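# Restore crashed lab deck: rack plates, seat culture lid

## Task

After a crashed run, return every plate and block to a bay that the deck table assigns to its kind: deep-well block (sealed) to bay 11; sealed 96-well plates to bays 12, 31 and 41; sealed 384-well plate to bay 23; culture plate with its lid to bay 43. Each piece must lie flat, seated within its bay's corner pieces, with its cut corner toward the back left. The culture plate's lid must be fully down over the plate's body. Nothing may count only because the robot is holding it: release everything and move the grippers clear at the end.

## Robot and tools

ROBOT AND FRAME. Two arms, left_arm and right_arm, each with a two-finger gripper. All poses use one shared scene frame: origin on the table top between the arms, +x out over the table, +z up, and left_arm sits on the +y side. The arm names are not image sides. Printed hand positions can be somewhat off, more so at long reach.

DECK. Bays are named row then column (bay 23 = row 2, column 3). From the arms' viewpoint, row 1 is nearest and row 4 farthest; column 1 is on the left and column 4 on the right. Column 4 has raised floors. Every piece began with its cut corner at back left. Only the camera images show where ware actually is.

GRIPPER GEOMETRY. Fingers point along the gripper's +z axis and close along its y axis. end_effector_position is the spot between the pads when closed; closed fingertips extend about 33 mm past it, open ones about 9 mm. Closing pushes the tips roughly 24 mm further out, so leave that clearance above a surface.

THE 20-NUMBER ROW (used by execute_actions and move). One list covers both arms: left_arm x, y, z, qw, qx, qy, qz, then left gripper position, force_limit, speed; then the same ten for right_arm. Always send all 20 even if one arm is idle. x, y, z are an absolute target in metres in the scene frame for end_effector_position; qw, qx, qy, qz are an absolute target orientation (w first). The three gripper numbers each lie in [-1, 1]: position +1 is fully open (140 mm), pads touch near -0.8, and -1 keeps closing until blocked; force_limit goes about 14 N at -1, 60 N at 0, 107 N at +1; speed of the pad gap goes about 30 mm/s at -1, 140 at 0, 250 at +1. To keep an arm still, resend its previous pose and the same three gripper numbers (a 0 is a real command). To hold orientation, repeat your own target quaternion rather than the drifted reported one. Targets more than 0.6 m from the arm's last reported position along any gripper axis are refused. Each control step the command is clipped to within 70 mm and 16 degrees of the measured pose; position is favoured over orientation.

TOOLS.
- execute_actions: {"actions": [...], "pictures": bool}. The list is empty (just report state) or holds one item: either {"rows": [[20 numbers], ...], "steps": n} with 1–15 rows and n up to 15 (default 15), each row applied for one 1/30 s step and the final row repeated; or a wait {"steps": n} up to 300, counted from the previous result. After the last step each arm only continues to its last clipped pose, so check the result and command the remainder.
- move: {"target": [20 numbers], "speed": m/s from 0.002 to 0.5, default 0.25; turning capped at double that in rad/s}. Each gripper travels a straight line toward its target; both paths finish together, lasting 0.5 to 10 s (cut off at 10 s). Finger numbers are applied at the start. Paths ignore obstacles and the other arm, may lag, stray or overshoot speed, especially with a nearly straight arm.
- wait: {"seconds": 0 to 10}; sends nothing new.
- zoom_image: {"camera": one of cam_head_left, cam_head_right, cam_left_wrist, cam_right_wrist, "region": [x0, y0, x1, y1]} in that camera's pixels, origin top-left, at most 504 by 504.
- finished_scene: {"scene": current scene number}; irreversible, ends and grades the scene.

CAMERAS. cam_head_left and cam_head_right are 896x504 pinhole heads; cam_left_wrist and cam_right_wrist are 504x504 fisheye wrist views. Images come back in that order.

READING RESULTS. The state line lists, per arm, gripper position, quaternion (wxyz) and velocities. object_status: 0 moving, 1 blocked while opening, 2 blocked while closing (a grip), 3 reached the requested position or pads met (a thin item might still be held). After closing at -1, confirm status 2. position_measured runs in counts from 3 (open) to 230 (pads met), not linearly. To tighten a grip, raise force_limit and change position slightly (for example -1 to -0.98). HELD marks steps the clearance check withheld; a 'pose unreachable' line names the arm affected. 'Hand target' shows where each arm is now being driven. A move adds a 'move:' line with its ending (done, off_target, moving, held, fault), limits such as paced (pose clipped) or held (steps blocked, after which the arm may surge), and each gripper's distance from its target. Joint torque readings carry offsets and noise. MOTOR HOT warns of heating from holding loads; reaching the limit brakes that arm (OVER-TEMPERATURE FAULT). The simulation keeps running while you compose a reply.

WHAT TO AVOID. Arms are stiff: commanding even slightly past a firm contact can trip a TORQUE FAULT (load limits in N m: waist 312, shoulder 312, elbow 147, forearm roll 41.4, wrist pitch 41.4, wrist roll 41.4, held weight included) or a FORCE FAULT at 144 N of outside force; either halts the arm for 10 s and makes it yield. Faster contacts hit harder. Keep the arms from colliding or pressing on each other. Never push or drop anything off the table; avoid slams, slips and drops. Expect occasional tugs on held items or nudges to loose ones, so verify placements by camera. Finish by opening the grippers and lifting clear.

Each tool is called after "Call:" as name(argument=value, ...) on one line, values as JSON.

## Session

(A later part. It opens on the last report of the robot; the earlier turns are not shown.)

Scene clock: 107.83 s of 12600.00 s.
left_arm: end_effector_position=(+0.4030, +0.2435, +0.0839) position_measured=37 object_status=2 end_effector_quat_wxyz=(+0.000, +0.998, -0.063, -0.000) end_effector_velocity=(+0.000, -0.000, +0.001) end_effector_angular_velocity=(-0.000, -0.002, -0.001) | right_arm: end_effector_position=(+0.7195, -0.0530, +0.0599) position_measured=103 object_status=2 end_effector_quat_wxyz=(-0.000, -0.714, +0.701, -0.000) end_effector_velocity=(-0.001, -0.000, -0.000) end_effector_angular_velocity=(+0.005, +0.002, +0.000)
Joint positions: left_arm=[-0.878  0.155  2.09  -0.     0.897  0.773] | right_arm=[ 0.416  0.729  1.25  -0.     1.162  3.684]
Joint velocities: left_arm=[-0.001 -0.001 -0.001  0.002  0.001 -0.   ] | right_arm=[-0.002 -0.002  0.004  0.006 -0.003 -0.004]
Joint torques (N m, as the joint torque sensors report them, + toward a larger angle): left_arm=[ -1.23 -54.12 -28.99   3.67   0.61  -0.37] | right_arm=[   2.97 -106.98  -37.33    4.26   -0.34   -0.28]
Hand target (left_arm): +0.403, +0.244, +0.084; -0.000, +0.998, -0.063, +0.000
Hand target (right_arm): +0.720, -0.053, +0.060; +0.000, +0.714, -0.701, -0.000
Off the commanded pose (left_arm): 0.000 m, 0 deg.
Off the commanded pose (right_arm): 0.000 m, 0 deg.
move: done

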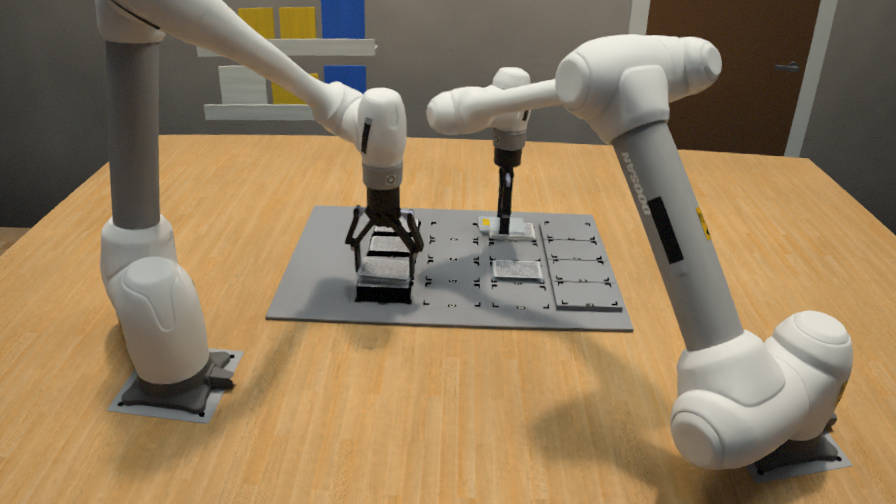

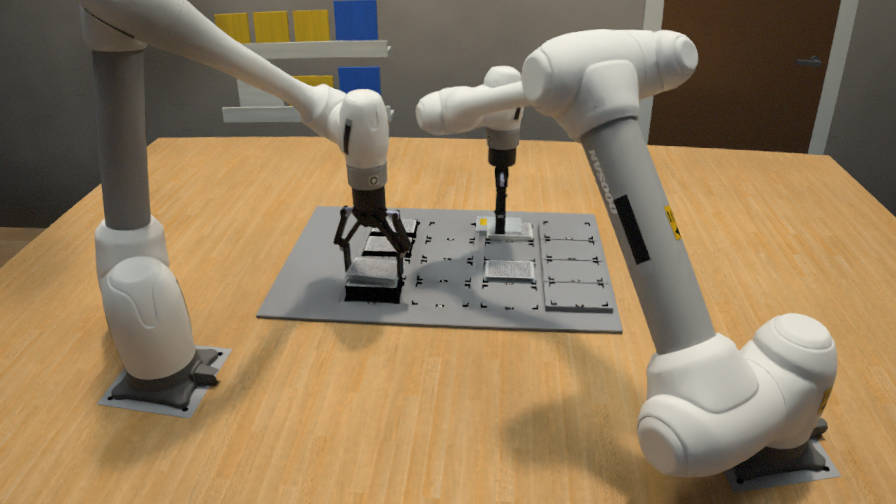

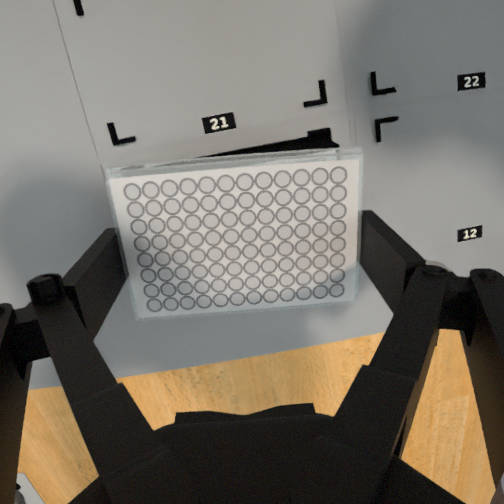

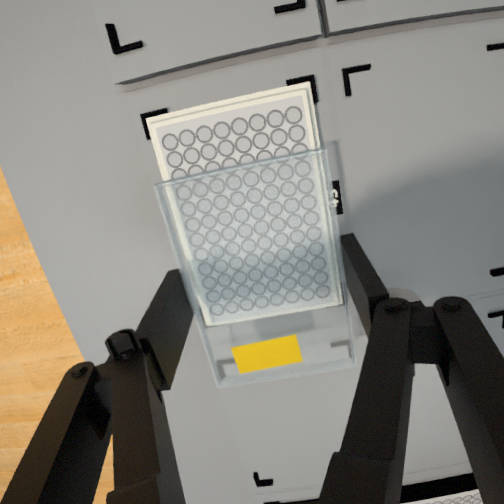

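Call:
move(target=[0.40,0.082,0.084,0,1,-0.008,0,-1,-0.4,-0.6,0.719,-0.083,0.057,0,0.713,-0.700,0,-1,-0.6,-0.7], speed=0.15)

Call:
move(target=[0.40,0.082,0.042,0,1,-0.008,0,-1,-0.4,-0.6,0.719,-0.083,0.055,0,0.713,-0.700,0,-1,-0.6,-0.7], speed=0.08)

Call:
zoom_image(camera="cam_right_wrist", region=[120,120,400,400])

Call:
zoom_image(camera="cam_left_wrist", region=[70,110,410,350])

Scene clock: 120.77 s of 12600.00 s.
left_arm: end_effector_position=(+0.3999, +0.1013, +0.0842) position_measured=37 object_status=2 end_effector_quat_wxyz=(+0.001, +1.000, -0.015, -0.000) end_effector_velocity=(+0.001, -0.001, -0.000) end_effector_angular_velocity=(-0.004, -0.002, +0.001) | right_arm: end_effector_position=(+0.7190, -0.0829, +0.0570) position_measured=103 object_status=2 end_effector_quat_wxyz=(-0.000, -0.714, +0.701, +0.000) end_effector_velocity=(-0.001, +0.000, +0.000) end_effector_angular_velocity=(-0.000, -0.001, +0.002)
Joint positions: left_arm=[-1.014  0.313  1.88  -0.001  0.948  0.541] | right_arm=[0.388 0.705 1.3   0.    1.137 3.656]
Joint velocities: left_arm=[ 0.001  0.    -0.    -0.    -0.004  0.001] | right_arm=[ 0.001 -0.002  0.002 -0.001 -0.001 -0.001]
Joint torques (N m, as the joint torque sensors report them, + toward a larger angle): left_arm=[ -0.96 -70.04 -30.93   3.57   0.26  -0.23] | right_arm=[   5.19 -106.98  -38.8     4.27    0.23   -1.09]
Hand target (left_arm): +0.400, +0.101, +0.084; +0.001, +1.000, -0.015, -0.000
Hand target (right_arm): +0.719, -0.083, +0.057; +0.000, +0.714, -0.701, -0.000
Off the commanded pose (left_arm): 0.019 m, 1 deg.
Off the commanded pose (right_arm): 0.000 m, 0 deg.
After step 90, 8.57 s passed at rest.
move: held (left_arm); limits=held; held on 8 of 41 steps (left_arm), including the last (left_arm)
pose unreachable (left arm): on one or more control steps of this call this arm could not follow its commanded pose, so it was not sent that pose on those steps. On the call's last step it was still not sent that pose. It may still have moved: this result reports where it is.
cause: the commanded pose would bring a part of the arm too close to another arm (a part of this arm just beyond joint 4 (forearm roll) and a part of the other arm just beyond its joint 4 (forearm roll)).

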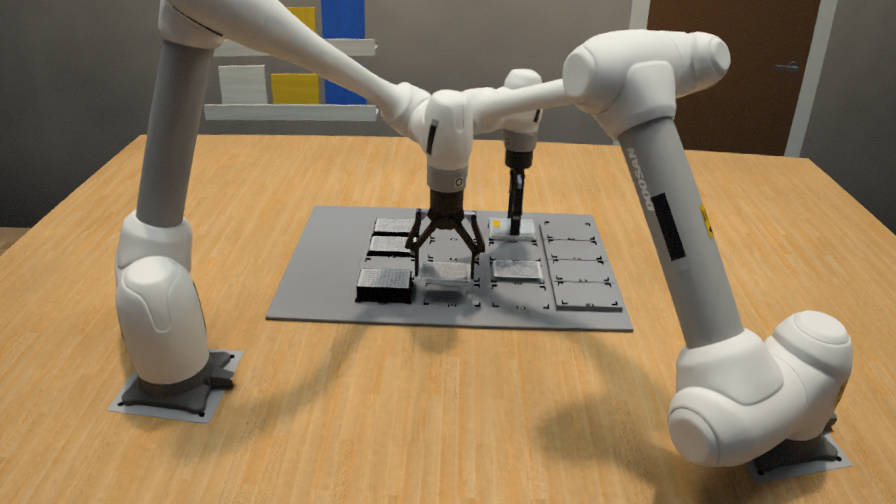

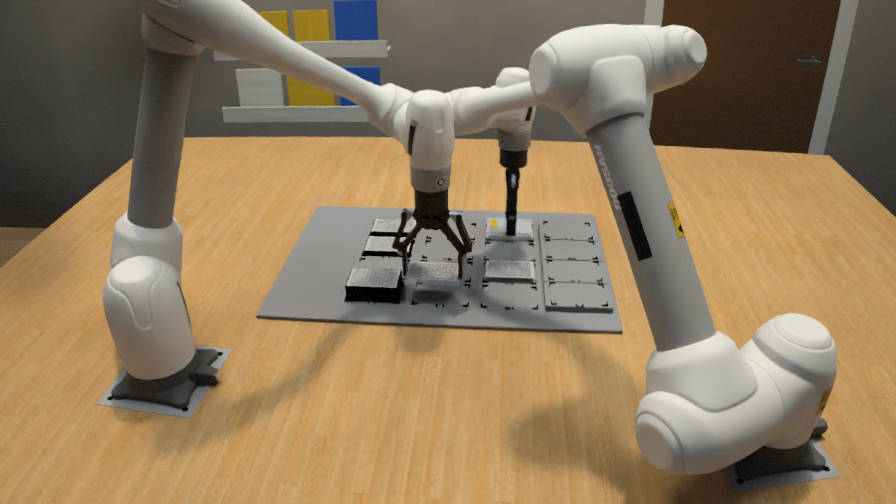

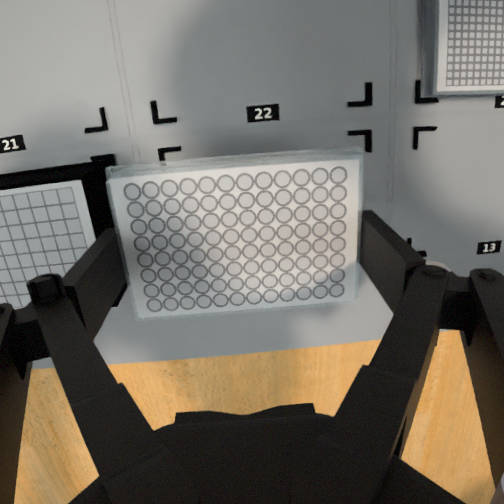

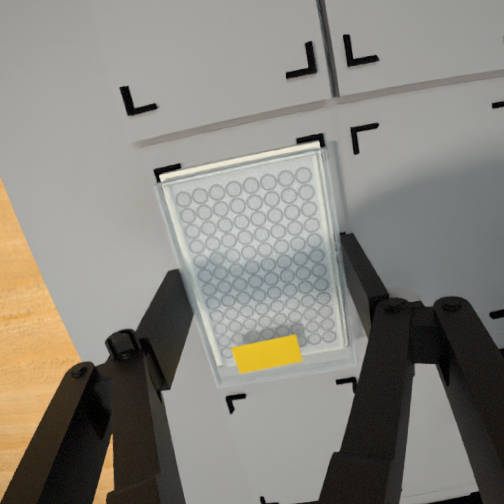

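Scene clock: 121.83 s of 12600.00 s.
left_arm: end_effector_position=(+0.3997, +0.0885, +0.0554) position_measured=37 object_status=2 end_effector_quat_wxyz=(+0.000, +1.000, -0.010, -0.000) end_effector_velocity=(-0.000, +0.001, -0.000) end_effector_angular_velocity=(+0.001, +0.002, +0.002) | right_arm: end_effector_position=(+0.7190, -0.0830, +0.0550) position_measured=103 object_status=2 end_effector_quat_wxyz=(+0.000, -0.714, +0.701, +0.000) end_effector_velocity=(+0.000, -0.001, +0.000) end_effector_angular_velocity=(-0.000, -0.000, -0.001)
Joint positions: left_arm=[-1.024  0.357  1.88  -0.001  0.905  0.521] | right_arm=[0.388 0.707 1.301 0.    1.134 3.656]
Joint velocities: left_arm=[ 0.001  0.     0.001 -0.001  0.001  0.   ] | right_arm=[-0.001 -0.001  0.001 -0.    -0.     0.   ]
Joint torques (N m, as the joint torque sensors report them, + toward a larger angle): left_arm=[ -2.29 -75.02 -29.77   3.67   0.24  -0.25] | right_arm=[   2.35 -101.98  -37.73    4.39    0.03   -0.19]
Hand target (left_arm): +0.400, +0.089, +0.055; +0.000, +1.000, -0.010, -0.000
Hand target (right_arm): +0.719, -0.083, +0.055; -0.000, +0.714, -0.701, -0.000
Off the commanded pose (left_arm): 0.015 m, 0 deg.
Off the commanded pose (right_arm): 0.000 m, 0 deg.
move: held (left_arm); limits=held; held on 8 of 25 steps (left_arm), including the last (left_arm)
pose unreachable (left arm): on one or more control steps of this call this arm could not follow its commanded pose, so it was not sent that pose on those steps. On the call's last step it was still not sent that pose. It may still have moved: this result reports where it is.
cause: the commanded pose would bring a part of the arm too close to another arm (a part of this arm just beyond joint 4 (forearm roll) and a part of the other arm just beyond its joint 4 (forearm roll)).

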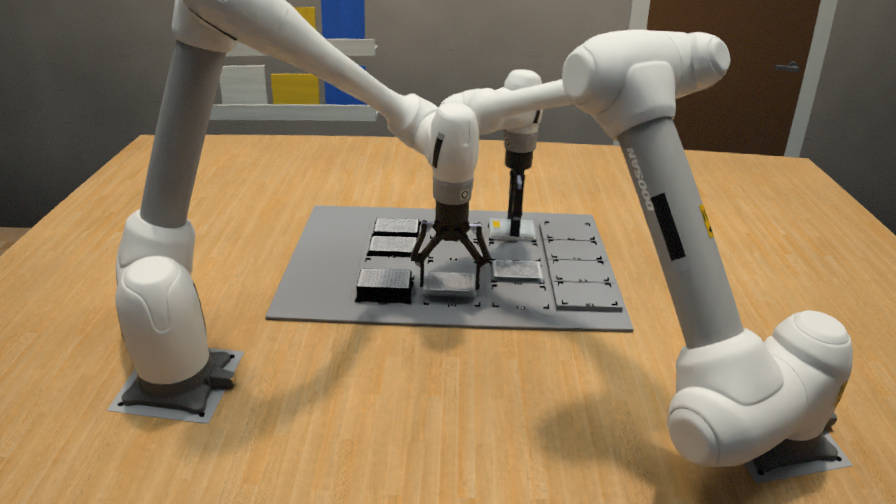

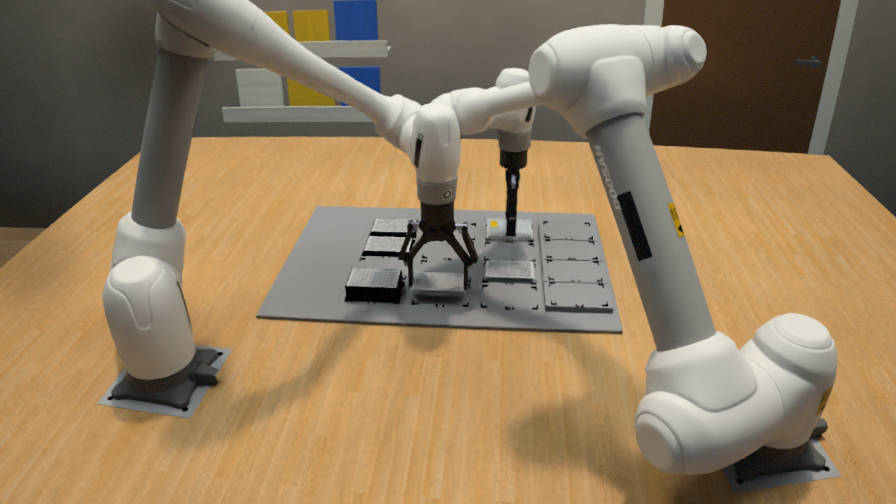

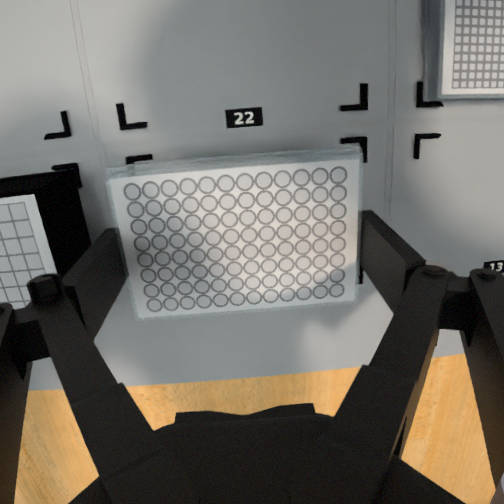

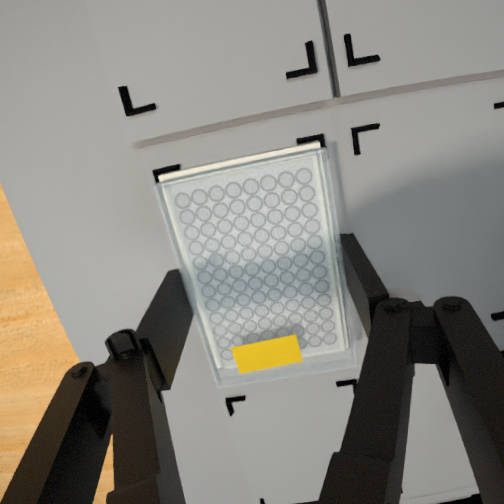

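Region (120, 120, 400, 400) of cam_right_wrist's 504x504 image, scaled by 1.800, with more detail than that image has.

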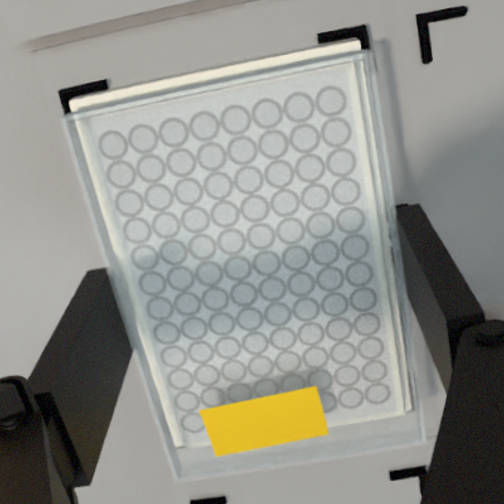

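Region (70, 110, 410, 350) of cam_left_wrist's 504x504 image, scaled by 1.482, with more detail than that image has; it fills the top 356 rows of this view, and the rest is white.

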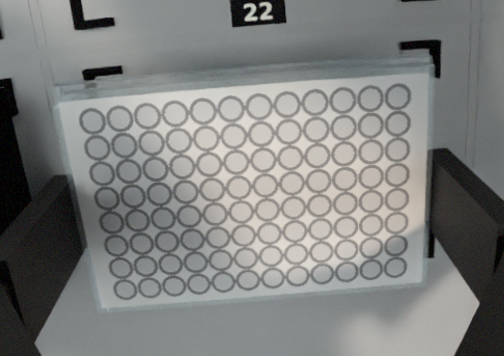

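Call:
move(target=[0.38,0.085,0.055,0,1,-0.008,0,-1,-0.4,-0.6,0.719,-0.0838,0.0505,0,0.713,-0.700,0,-1,-0.6,-0.7], speed=0.03)

Call:
zoom_image(camera="cam_right_wrist", region=[120,120,400,400])

Call:
zoom_image(camera="cam_head_right", region=[470,195,550,255])

Scene clock: 133.23 s of 12600.00 s.
left_arm: end_effector_position=(+0.3801, +0.0850, +0.0550) position_measured=37 object_status=2 end_effector_quat_wxyz=(+0.000, +1.000, -0.008, -0.000) end_effector_velocity=(-0.001, -0.000, -0.000) end_effector_angular_velocity=(+0.000, -0.001, -0.001) | right_arm: end_effector_position=(+0.7190, -0.0838, +0.0505) position_measured=103 object_status=2 end_effector_quat_wxyz=(+0.000, -0.714, +0.701, -0.000) end_effector_velocity=(-0.000, +0.000, -0.000) end_effector_angular_velocity=(-0.001, -0.000, +0.001)
Joint positions: left_arm=[-1.054  0.348  1.894 -0.     0.899  0.488] | right_arm=[0.388 0.709 1.306 0.    1.127 3.655]
Joint velocities: left_arm=[-0.002 -0.     0.001  0.001 -0.001 -0.001] | right_arm=[ 0.001  0.     0.    -0.001 -0.    -0.   ]
Joint torques (N m, as the joint torque sensors report them, + toward a larger angle): left_arm=[ -0.55 -72.52 -29.22   3.54   0.31  -0.19] | right_arm=[   2.21 -103.64  -35.4     4.25    0.62   -0.54]
Hand target (left_arm): +0.380, +0.085, +0.055; +0.000, +1.000, -0.008, -0.000
Hand target (right_arm): +0.719, -0.084, +0.051; +0.000, +0.714, -0.701, -0.000
Off the commanded pose (left_arm): 0.000 m, 0 deg.
Off the commanded pose (right_arm): 0.000 m, 0 deg.
After step 90, 7.47 s passed at rest.
move: done

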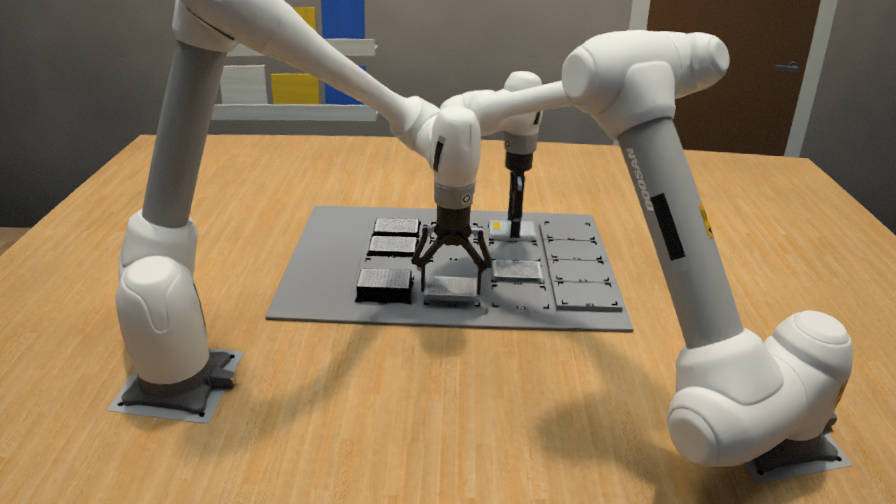

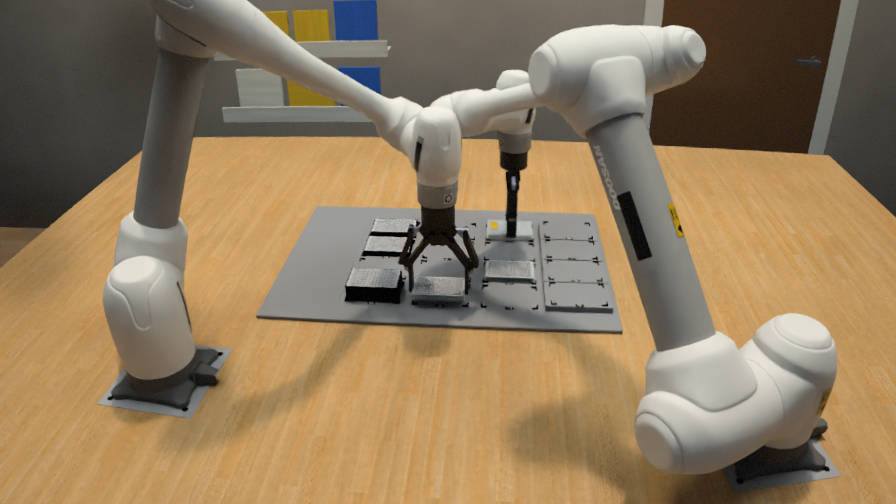

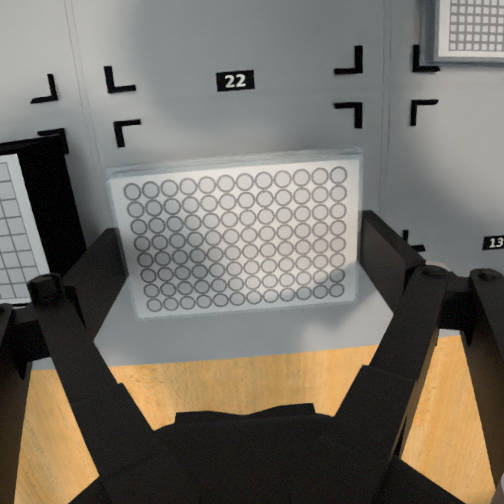

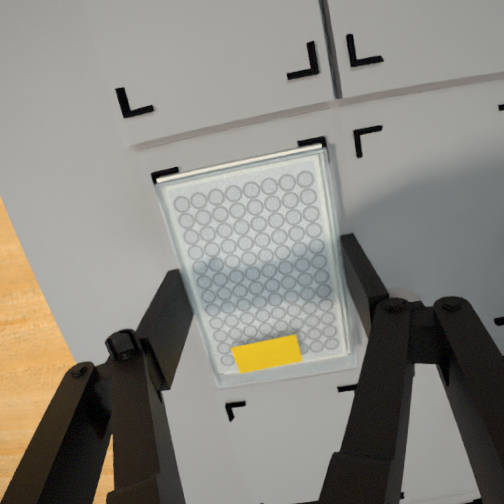

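Region (120, 120, 400, 400) of cam_right_wrist's 504x504 image, scaled by 1.800, with more detail than that image has.

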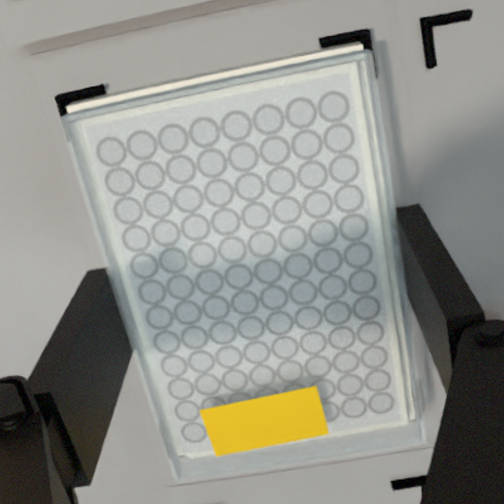

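Region (470, 195, 550, 255) of cam_head_right's 896x504 image, scaled by 6.300, with more detail than that image has; it fills the top 378 rows of this view, and the rest is white.

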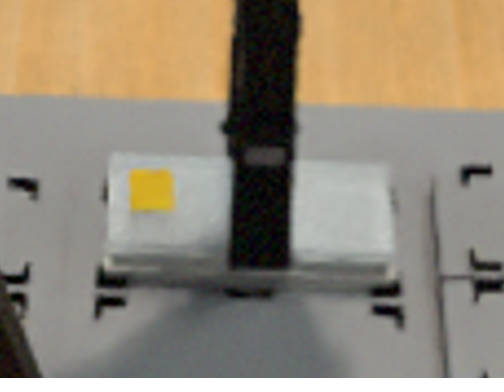

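Call:
move(target=[0.38,0.085,0.055,0,1,-0.008,0,-1,-0.4,-0.6,0.7193,-0.0845,0.0475,0,0.7135,-0.700,0,-1,-0.6,-0.7], speed=0.006)

Call:
zoom_image(camera="cam_right_wrist", region=[120,120,400,400])

Scene clock: 140.50 s of 12600.00 s.
left_arm: end_effector_position=(+0.3800, +0.0850, +0.0550) position_measured=37 object_status=2 end_effector_quat_wxyz=(+0.000, +1.000, -0.008, +0.000) end_effector_velocity=(+0.000, +0.000, +0.000) end_effector_angular_velocity=(+0.001, -0.001, -0.002) | right_arm: end_effector_position=(+0.7193, -0.0845, +0.0475) position_measured=103 object_status=2 end_effector_quat_wxyz=(-0.000, -0.714, +0.700, +0.000) end_effector_velocity=(-0.000, -0.001, -0.000) end_effector_angular_velocity=(+0.000, +0.000, -0.000)
Joint positions: left_arm=[-1.054  0.348  1.894 -0.     0.899  0.487] | right_arm=[0.387 0.711 1.308 0.    1.123 3.654]
Joint velocities: left_arm=[-0.    -0.    -0.     0.001  0.001  0.001] | right_arm=[-0.001 -0.001  0.001  0.    -0.001 -0.   ]
Joint torques (N m, as the joint torque sensors report them, + toward a larger angle): left_arm=[ -1.28 -72.93 -29.24   3.56   0.29  -0.39] | right_arm=[   2.59 -101.51  -32.61    4.96    1.83   -0.65]
Hand target (left_arm): +0.380, +0.085, +0.055; +0.000, +1.000, -0.008, -0.000
Hand target (right_arm): +0.719, -0.085, +0.048; +0.000, +0.714, -0.700, -0.000
Off the commanded pose (left_arm): 0.000 m, 0 deg.
Off the commanded pose (right_arm): 0.000 m, 0 deg.
After step 90, 3.53 s passed at rest.
move: done

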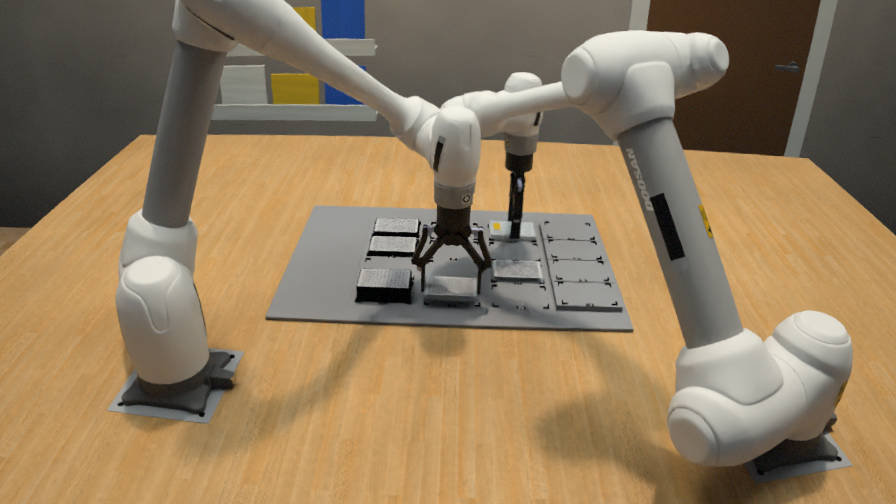

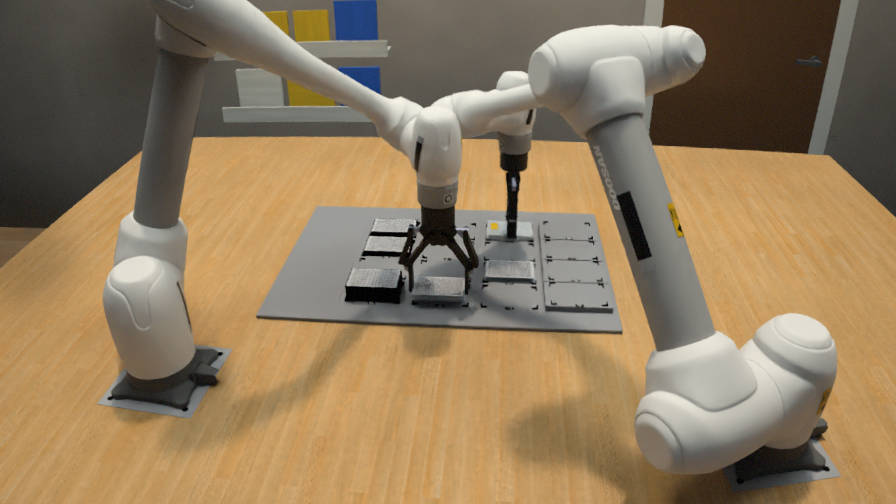

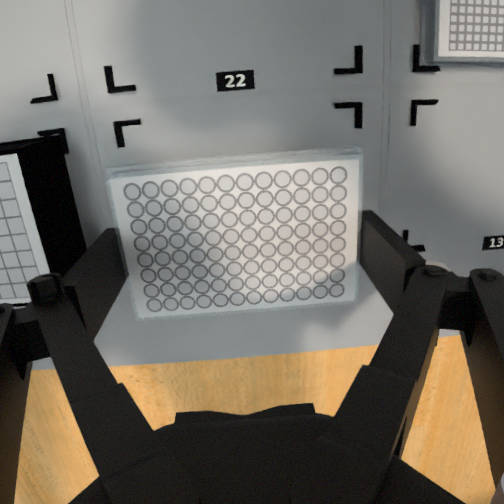

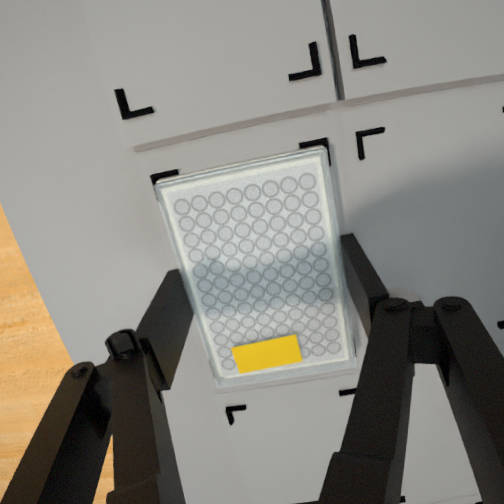

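Region (120, 120, 400, 400) of cam_right_wrist's 504x504 image, scaled by 1.800, with more detail than that image has.

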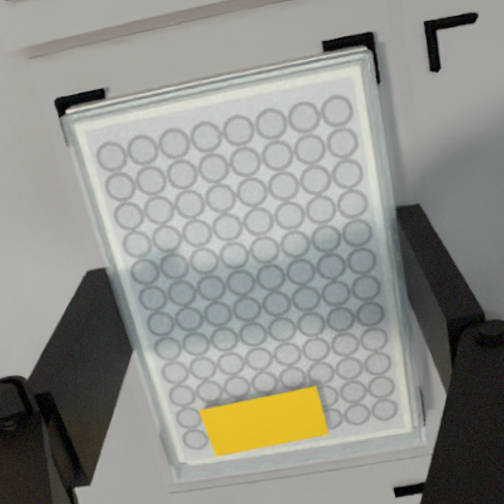

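Call:
move(target=[0.38,0.085,0.055,0,1,-0.008,0,-1,-0.4,-0.6,0.7197,-0.0844,0.0455,0,0.7135,-0.700,0,-1,-0.6,-0.7], speed=0.006)

Call:
move(target=[0.38,0.085,0.055,0,1,-0.008,0,-1,-0.4,-0.6,0.7197,-0.0844,0.0455,0,0.7135,-0.700,0,0.6,-0.6,-0.5])

Call:
move(target=[0.398,0.0815,0.042,0,1,-0.009,0,-1,-0.4,-0.6,0.7197,-0.13,0.15,0,0.7135,-0.700,0,0.6,-0.6,-0.5], speed=0.12)

Call:
zoom_image(camera="cam_head_left", region=[470,195,570,295])

Call:
zoom_image(camera="cam_left_wrist", region=[70,110,410,350])

Scene clock: 149.57 s of 12600.00 s.
left_arm: end_effector_position=(+0.3800, +0.0850, +0.0550) position_measured=37 object_status=2 end_effector_quat_wxyz=(+0.000, +1.000, -0.008, +0.000) end_effector_velocity=(+0.001, -0.000, +0.000) end_effector_angular_velocity=(-0.001, -0.001, +0.000) | right_arm: end_effector_position=(+0.7197, -0.0844, +0.0456) position_measured=103 object_status=2 end_effector_quat_wxyz=(+0.000, -0.714, +0.700, -0.000) end_effector_velocity=(-0.000, -0.001, -0.002) end_effector_angular_velocity=(-0.001, +0.002, -0.001)
Joint positions: left_arm=[-1.054  0.348  1.894 -0.     0.899  0.487] | right_arm=[0.387 0.713 1.308 0.    1.12  3.654]
Joint velocities: left_arm=[ 0.    -0.    -0.     0.    -0.001  0.   ] | right_arm=[-0.001  0.002  0.001  0.001 -0.001  0.   ]
Joint torques (N m, as the joint torque sensors report them, + toward a larger angle): left_arm=[ -0.77 -72.6  -29.16   3.66   0.32  -0.37] | right_arm=[  3.52 -84.82 -25.64   3.48  -0.53  -0.91]
Hand target (left_arm): +0.380, +0.085, +0.055; -0.000, +1.000, -0.008, +0.000
Hand target (right_arm): +0.720, -0.084, +0.045; -0.000, +0.714, -0.700, -0.000
Off the commanded pose (left_arm): 0.000 m, 0 deg.
Off the commanded pose (right_arm): 0.000 m, 0 deg.
After step 90, 5.37 s passed at rest.
move: done

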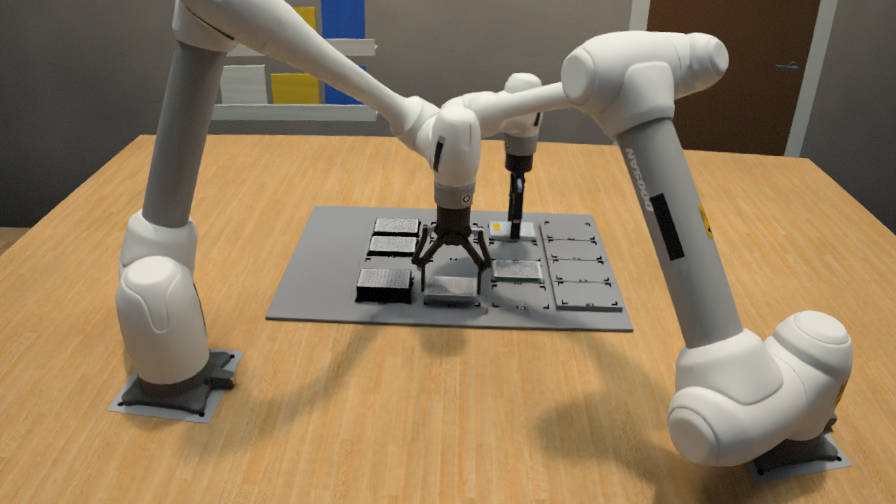

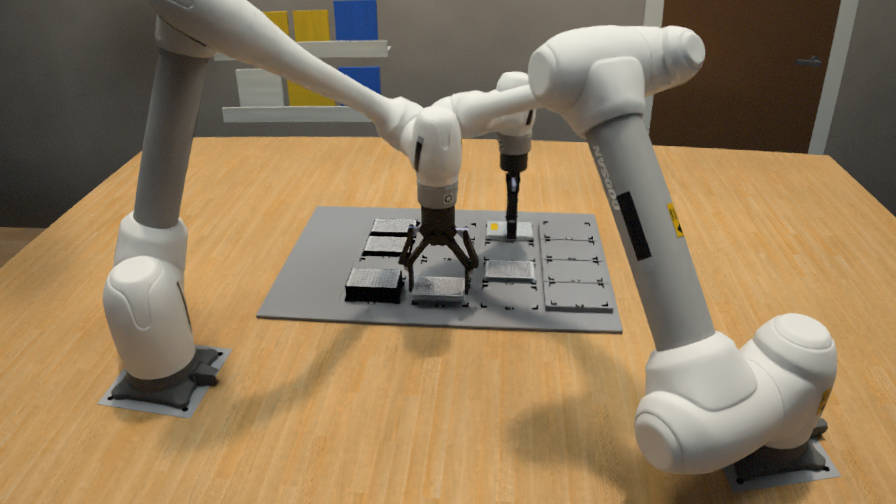

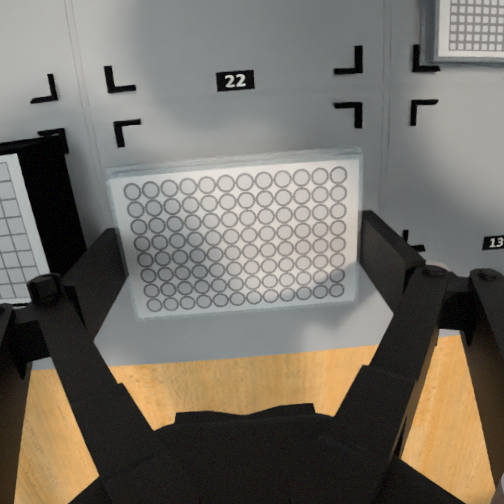

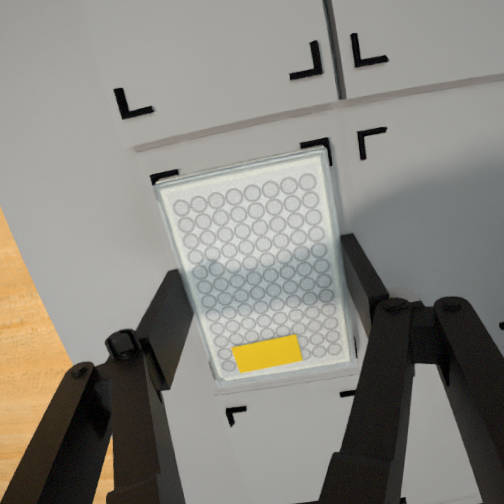

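Scene clock: 150.27 s of 12600.00 s.
left_arm: end_effector_position=(+0.3800, +0.0850, +0.0550) position_measured=37 object_status=2 end_effector_quat_wxyz=(+0.000, +1.000, -0.008, -0.000) end_effector_velocity=(+0.000, -0.000, +0.000) end_effector_angular_velocity=(-0.001, -0.000, +0.000) | right_arm: end_effector_position=(+0.7197, -0.0844, +0.0455) position_measured=53 object_status=3 end_effector_quat_wxyz=(+0.000, -0.714, +0.700, -0.000) end_effector_velocity=(+0.000, -0.000, -0.000) end_effector_angular_velocity=(-0.000, +0.000, -0.001)
Joint positions: left_arm=[-1.054  0.348  1.894 -0.     0.899  0.487] | right_arm=[0.387 0.713 1.308 0.    1.12  3.654]
Joint velocities: left_arm=[ 0.  0. -0. -0. -0.  0.] | right_arm=[-0.001  0.001 -0.     0.    -0.    -0.   ]
Joint torques (N m, as the joint torque sensors report them, + toward a larger angle): left_arm=[ -0.98 -72.73 -29.13   3.48   0.41  -0.19] | right_arm=[   3.89 -105.74  -38.01    3.93   -0.36   -0.3 ]
Hand target (left_arm): +0.380, +0.085, +0.055; +0.000, +1.000, -0.008, -0.000
Hand target (right_arm): +0.720, -0.084, +0.045; -0.000, +0.714, -0.700, +0.000
Off the commanded pose (left_arm): 0.000 m, 0 deg.
Off the commanded pose (right_arm): 0.000 m, 0 deg.
move: done

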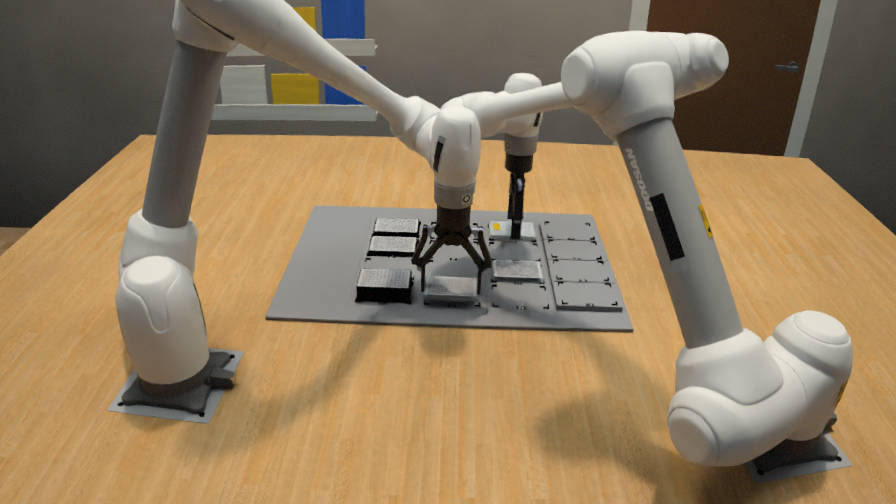

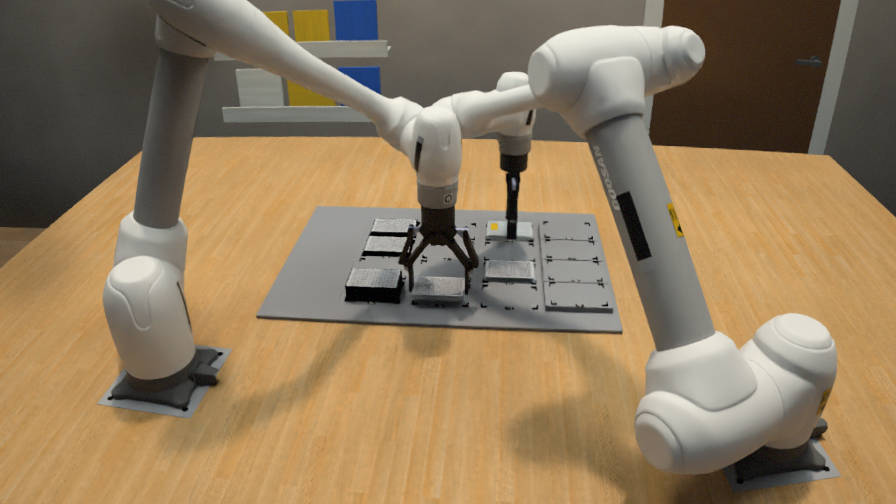

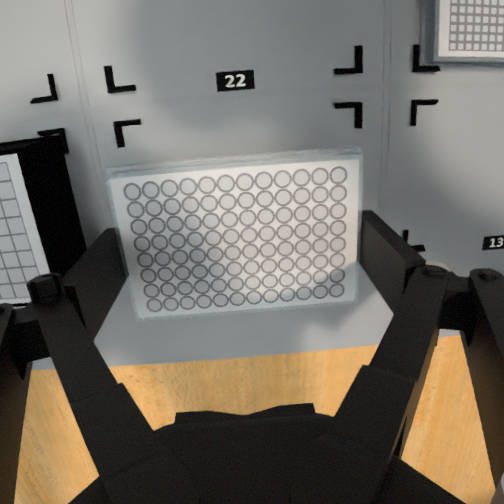

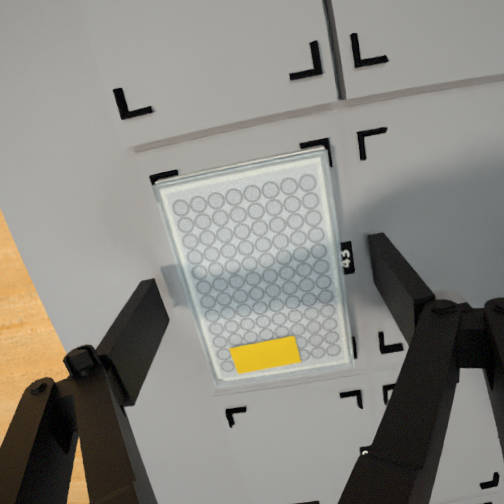

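Scene clock: 151.60 s of 12600.00 s.
left_arm: end_effector_position=(+0.3980, +0.0815, +0.0420) position_measured=37 object_status=2 end_effector_quat_wxyz=(-0.000, +1.000, -0.009, +0.000) end_effector_velocity=(-0.001, -0.000, -0.000) end_effector_angular_velocity=(-0.000, +0.001, -0.000) | right_arm: end_effector_position=(+0.7199, -0.1299, +0.1499) position_measured=53 object_status=3 end_effector_quat_wxyz=(-0.000, -0.714, +0.700, -0.000) end_effector_velocity=(+0.000, -0.000, +0.001) end_effector_angular_velocity=(-0.000, -0.000, +0.000)
Joint positions: left_arm=[-1.032  0.378  1.879  0.     0.885  0.511] | right_arm=[ 0.342  0.61   1.285 -0.     1.247  3.609]
Joint velocities: left_arm=[-0.001  0.     0.    -0.001 -0.     0.   ] | right_arm=[ 0.    -0.001 -0.001 -0.     0.001 -0.   ]
Joint torques (N m, as the joint torque sensors report them, + toward a larger angle): left_arm=[ -0.9  -75.48 -29.03   3.55   0.42  -0.26] | right_arm=[  0.9  -94.35 -40.32   4.38  -0.13  -0.57]
Hand target (left_arm): +0.398, +0.081, +0.042; -0.000, +1.000, -0.009, +0.000
Hand target (right_arm): +0.720, -0.130, +0.150; +0.000, +0.714, -0.700, +0.000
Off the commanded pose (left_arm): 0.000 m, 0 deg.
Off the commanded pose (right_arm): 0.000 m, 0 deg.
move: done

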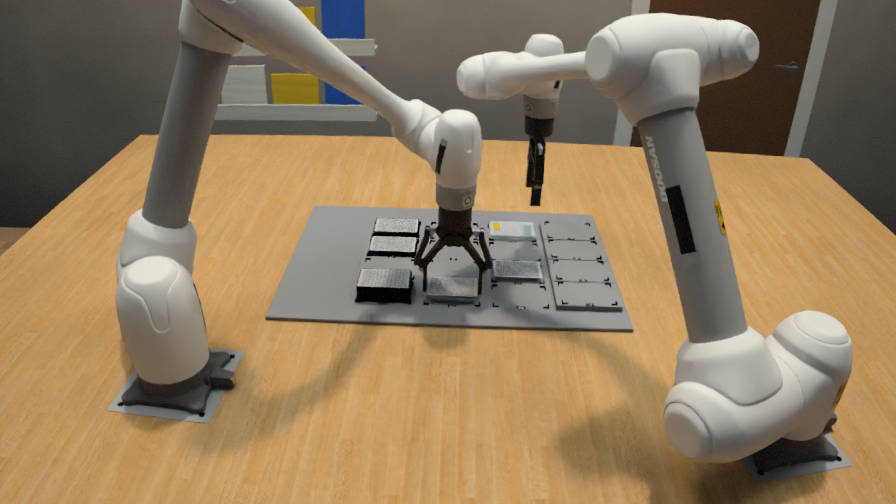

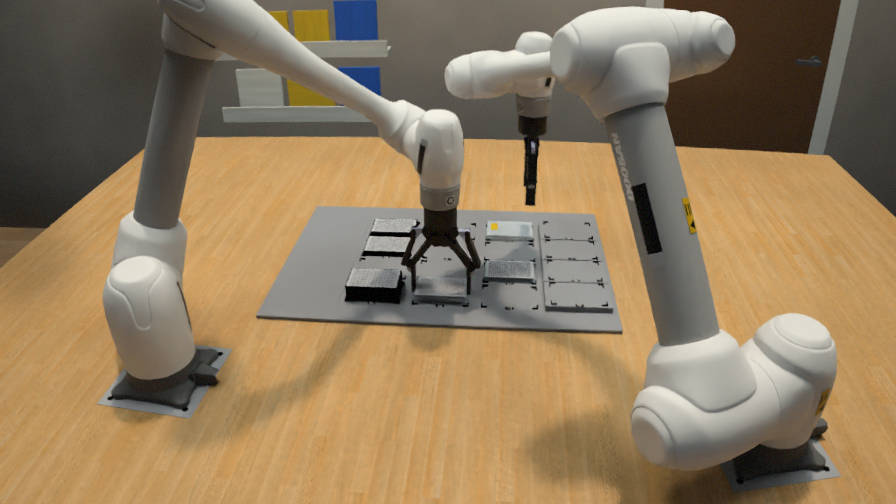

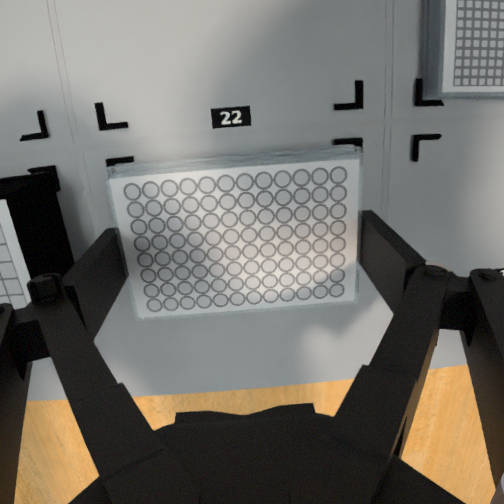

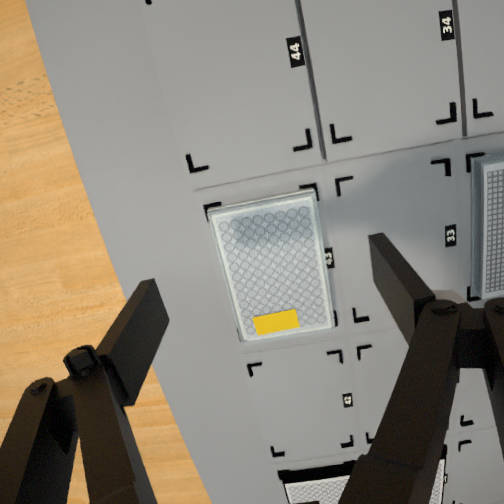

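Region (470, 195, 570, 295) of cam_head_left's 896x504 image, scaled by 5.040, with more detail than that image has.

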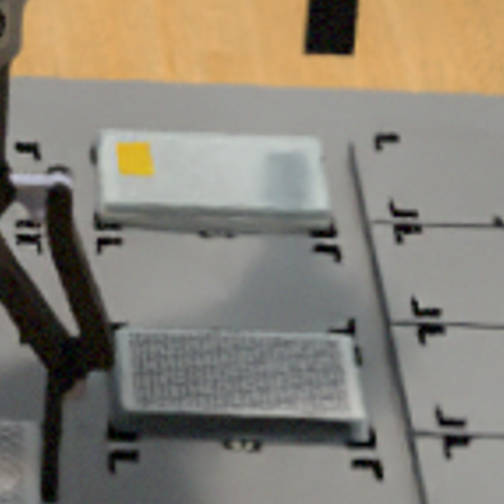

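Region (70, 110, 410, 350) of cam_left_wrist's 504x504 image, scaled by 1.482, with more detail than that image has; it fills the top 356 rows of this view, and the rest is white.

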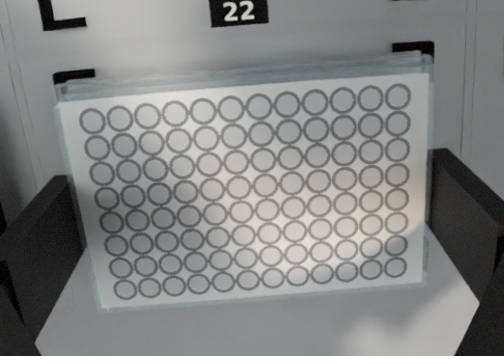

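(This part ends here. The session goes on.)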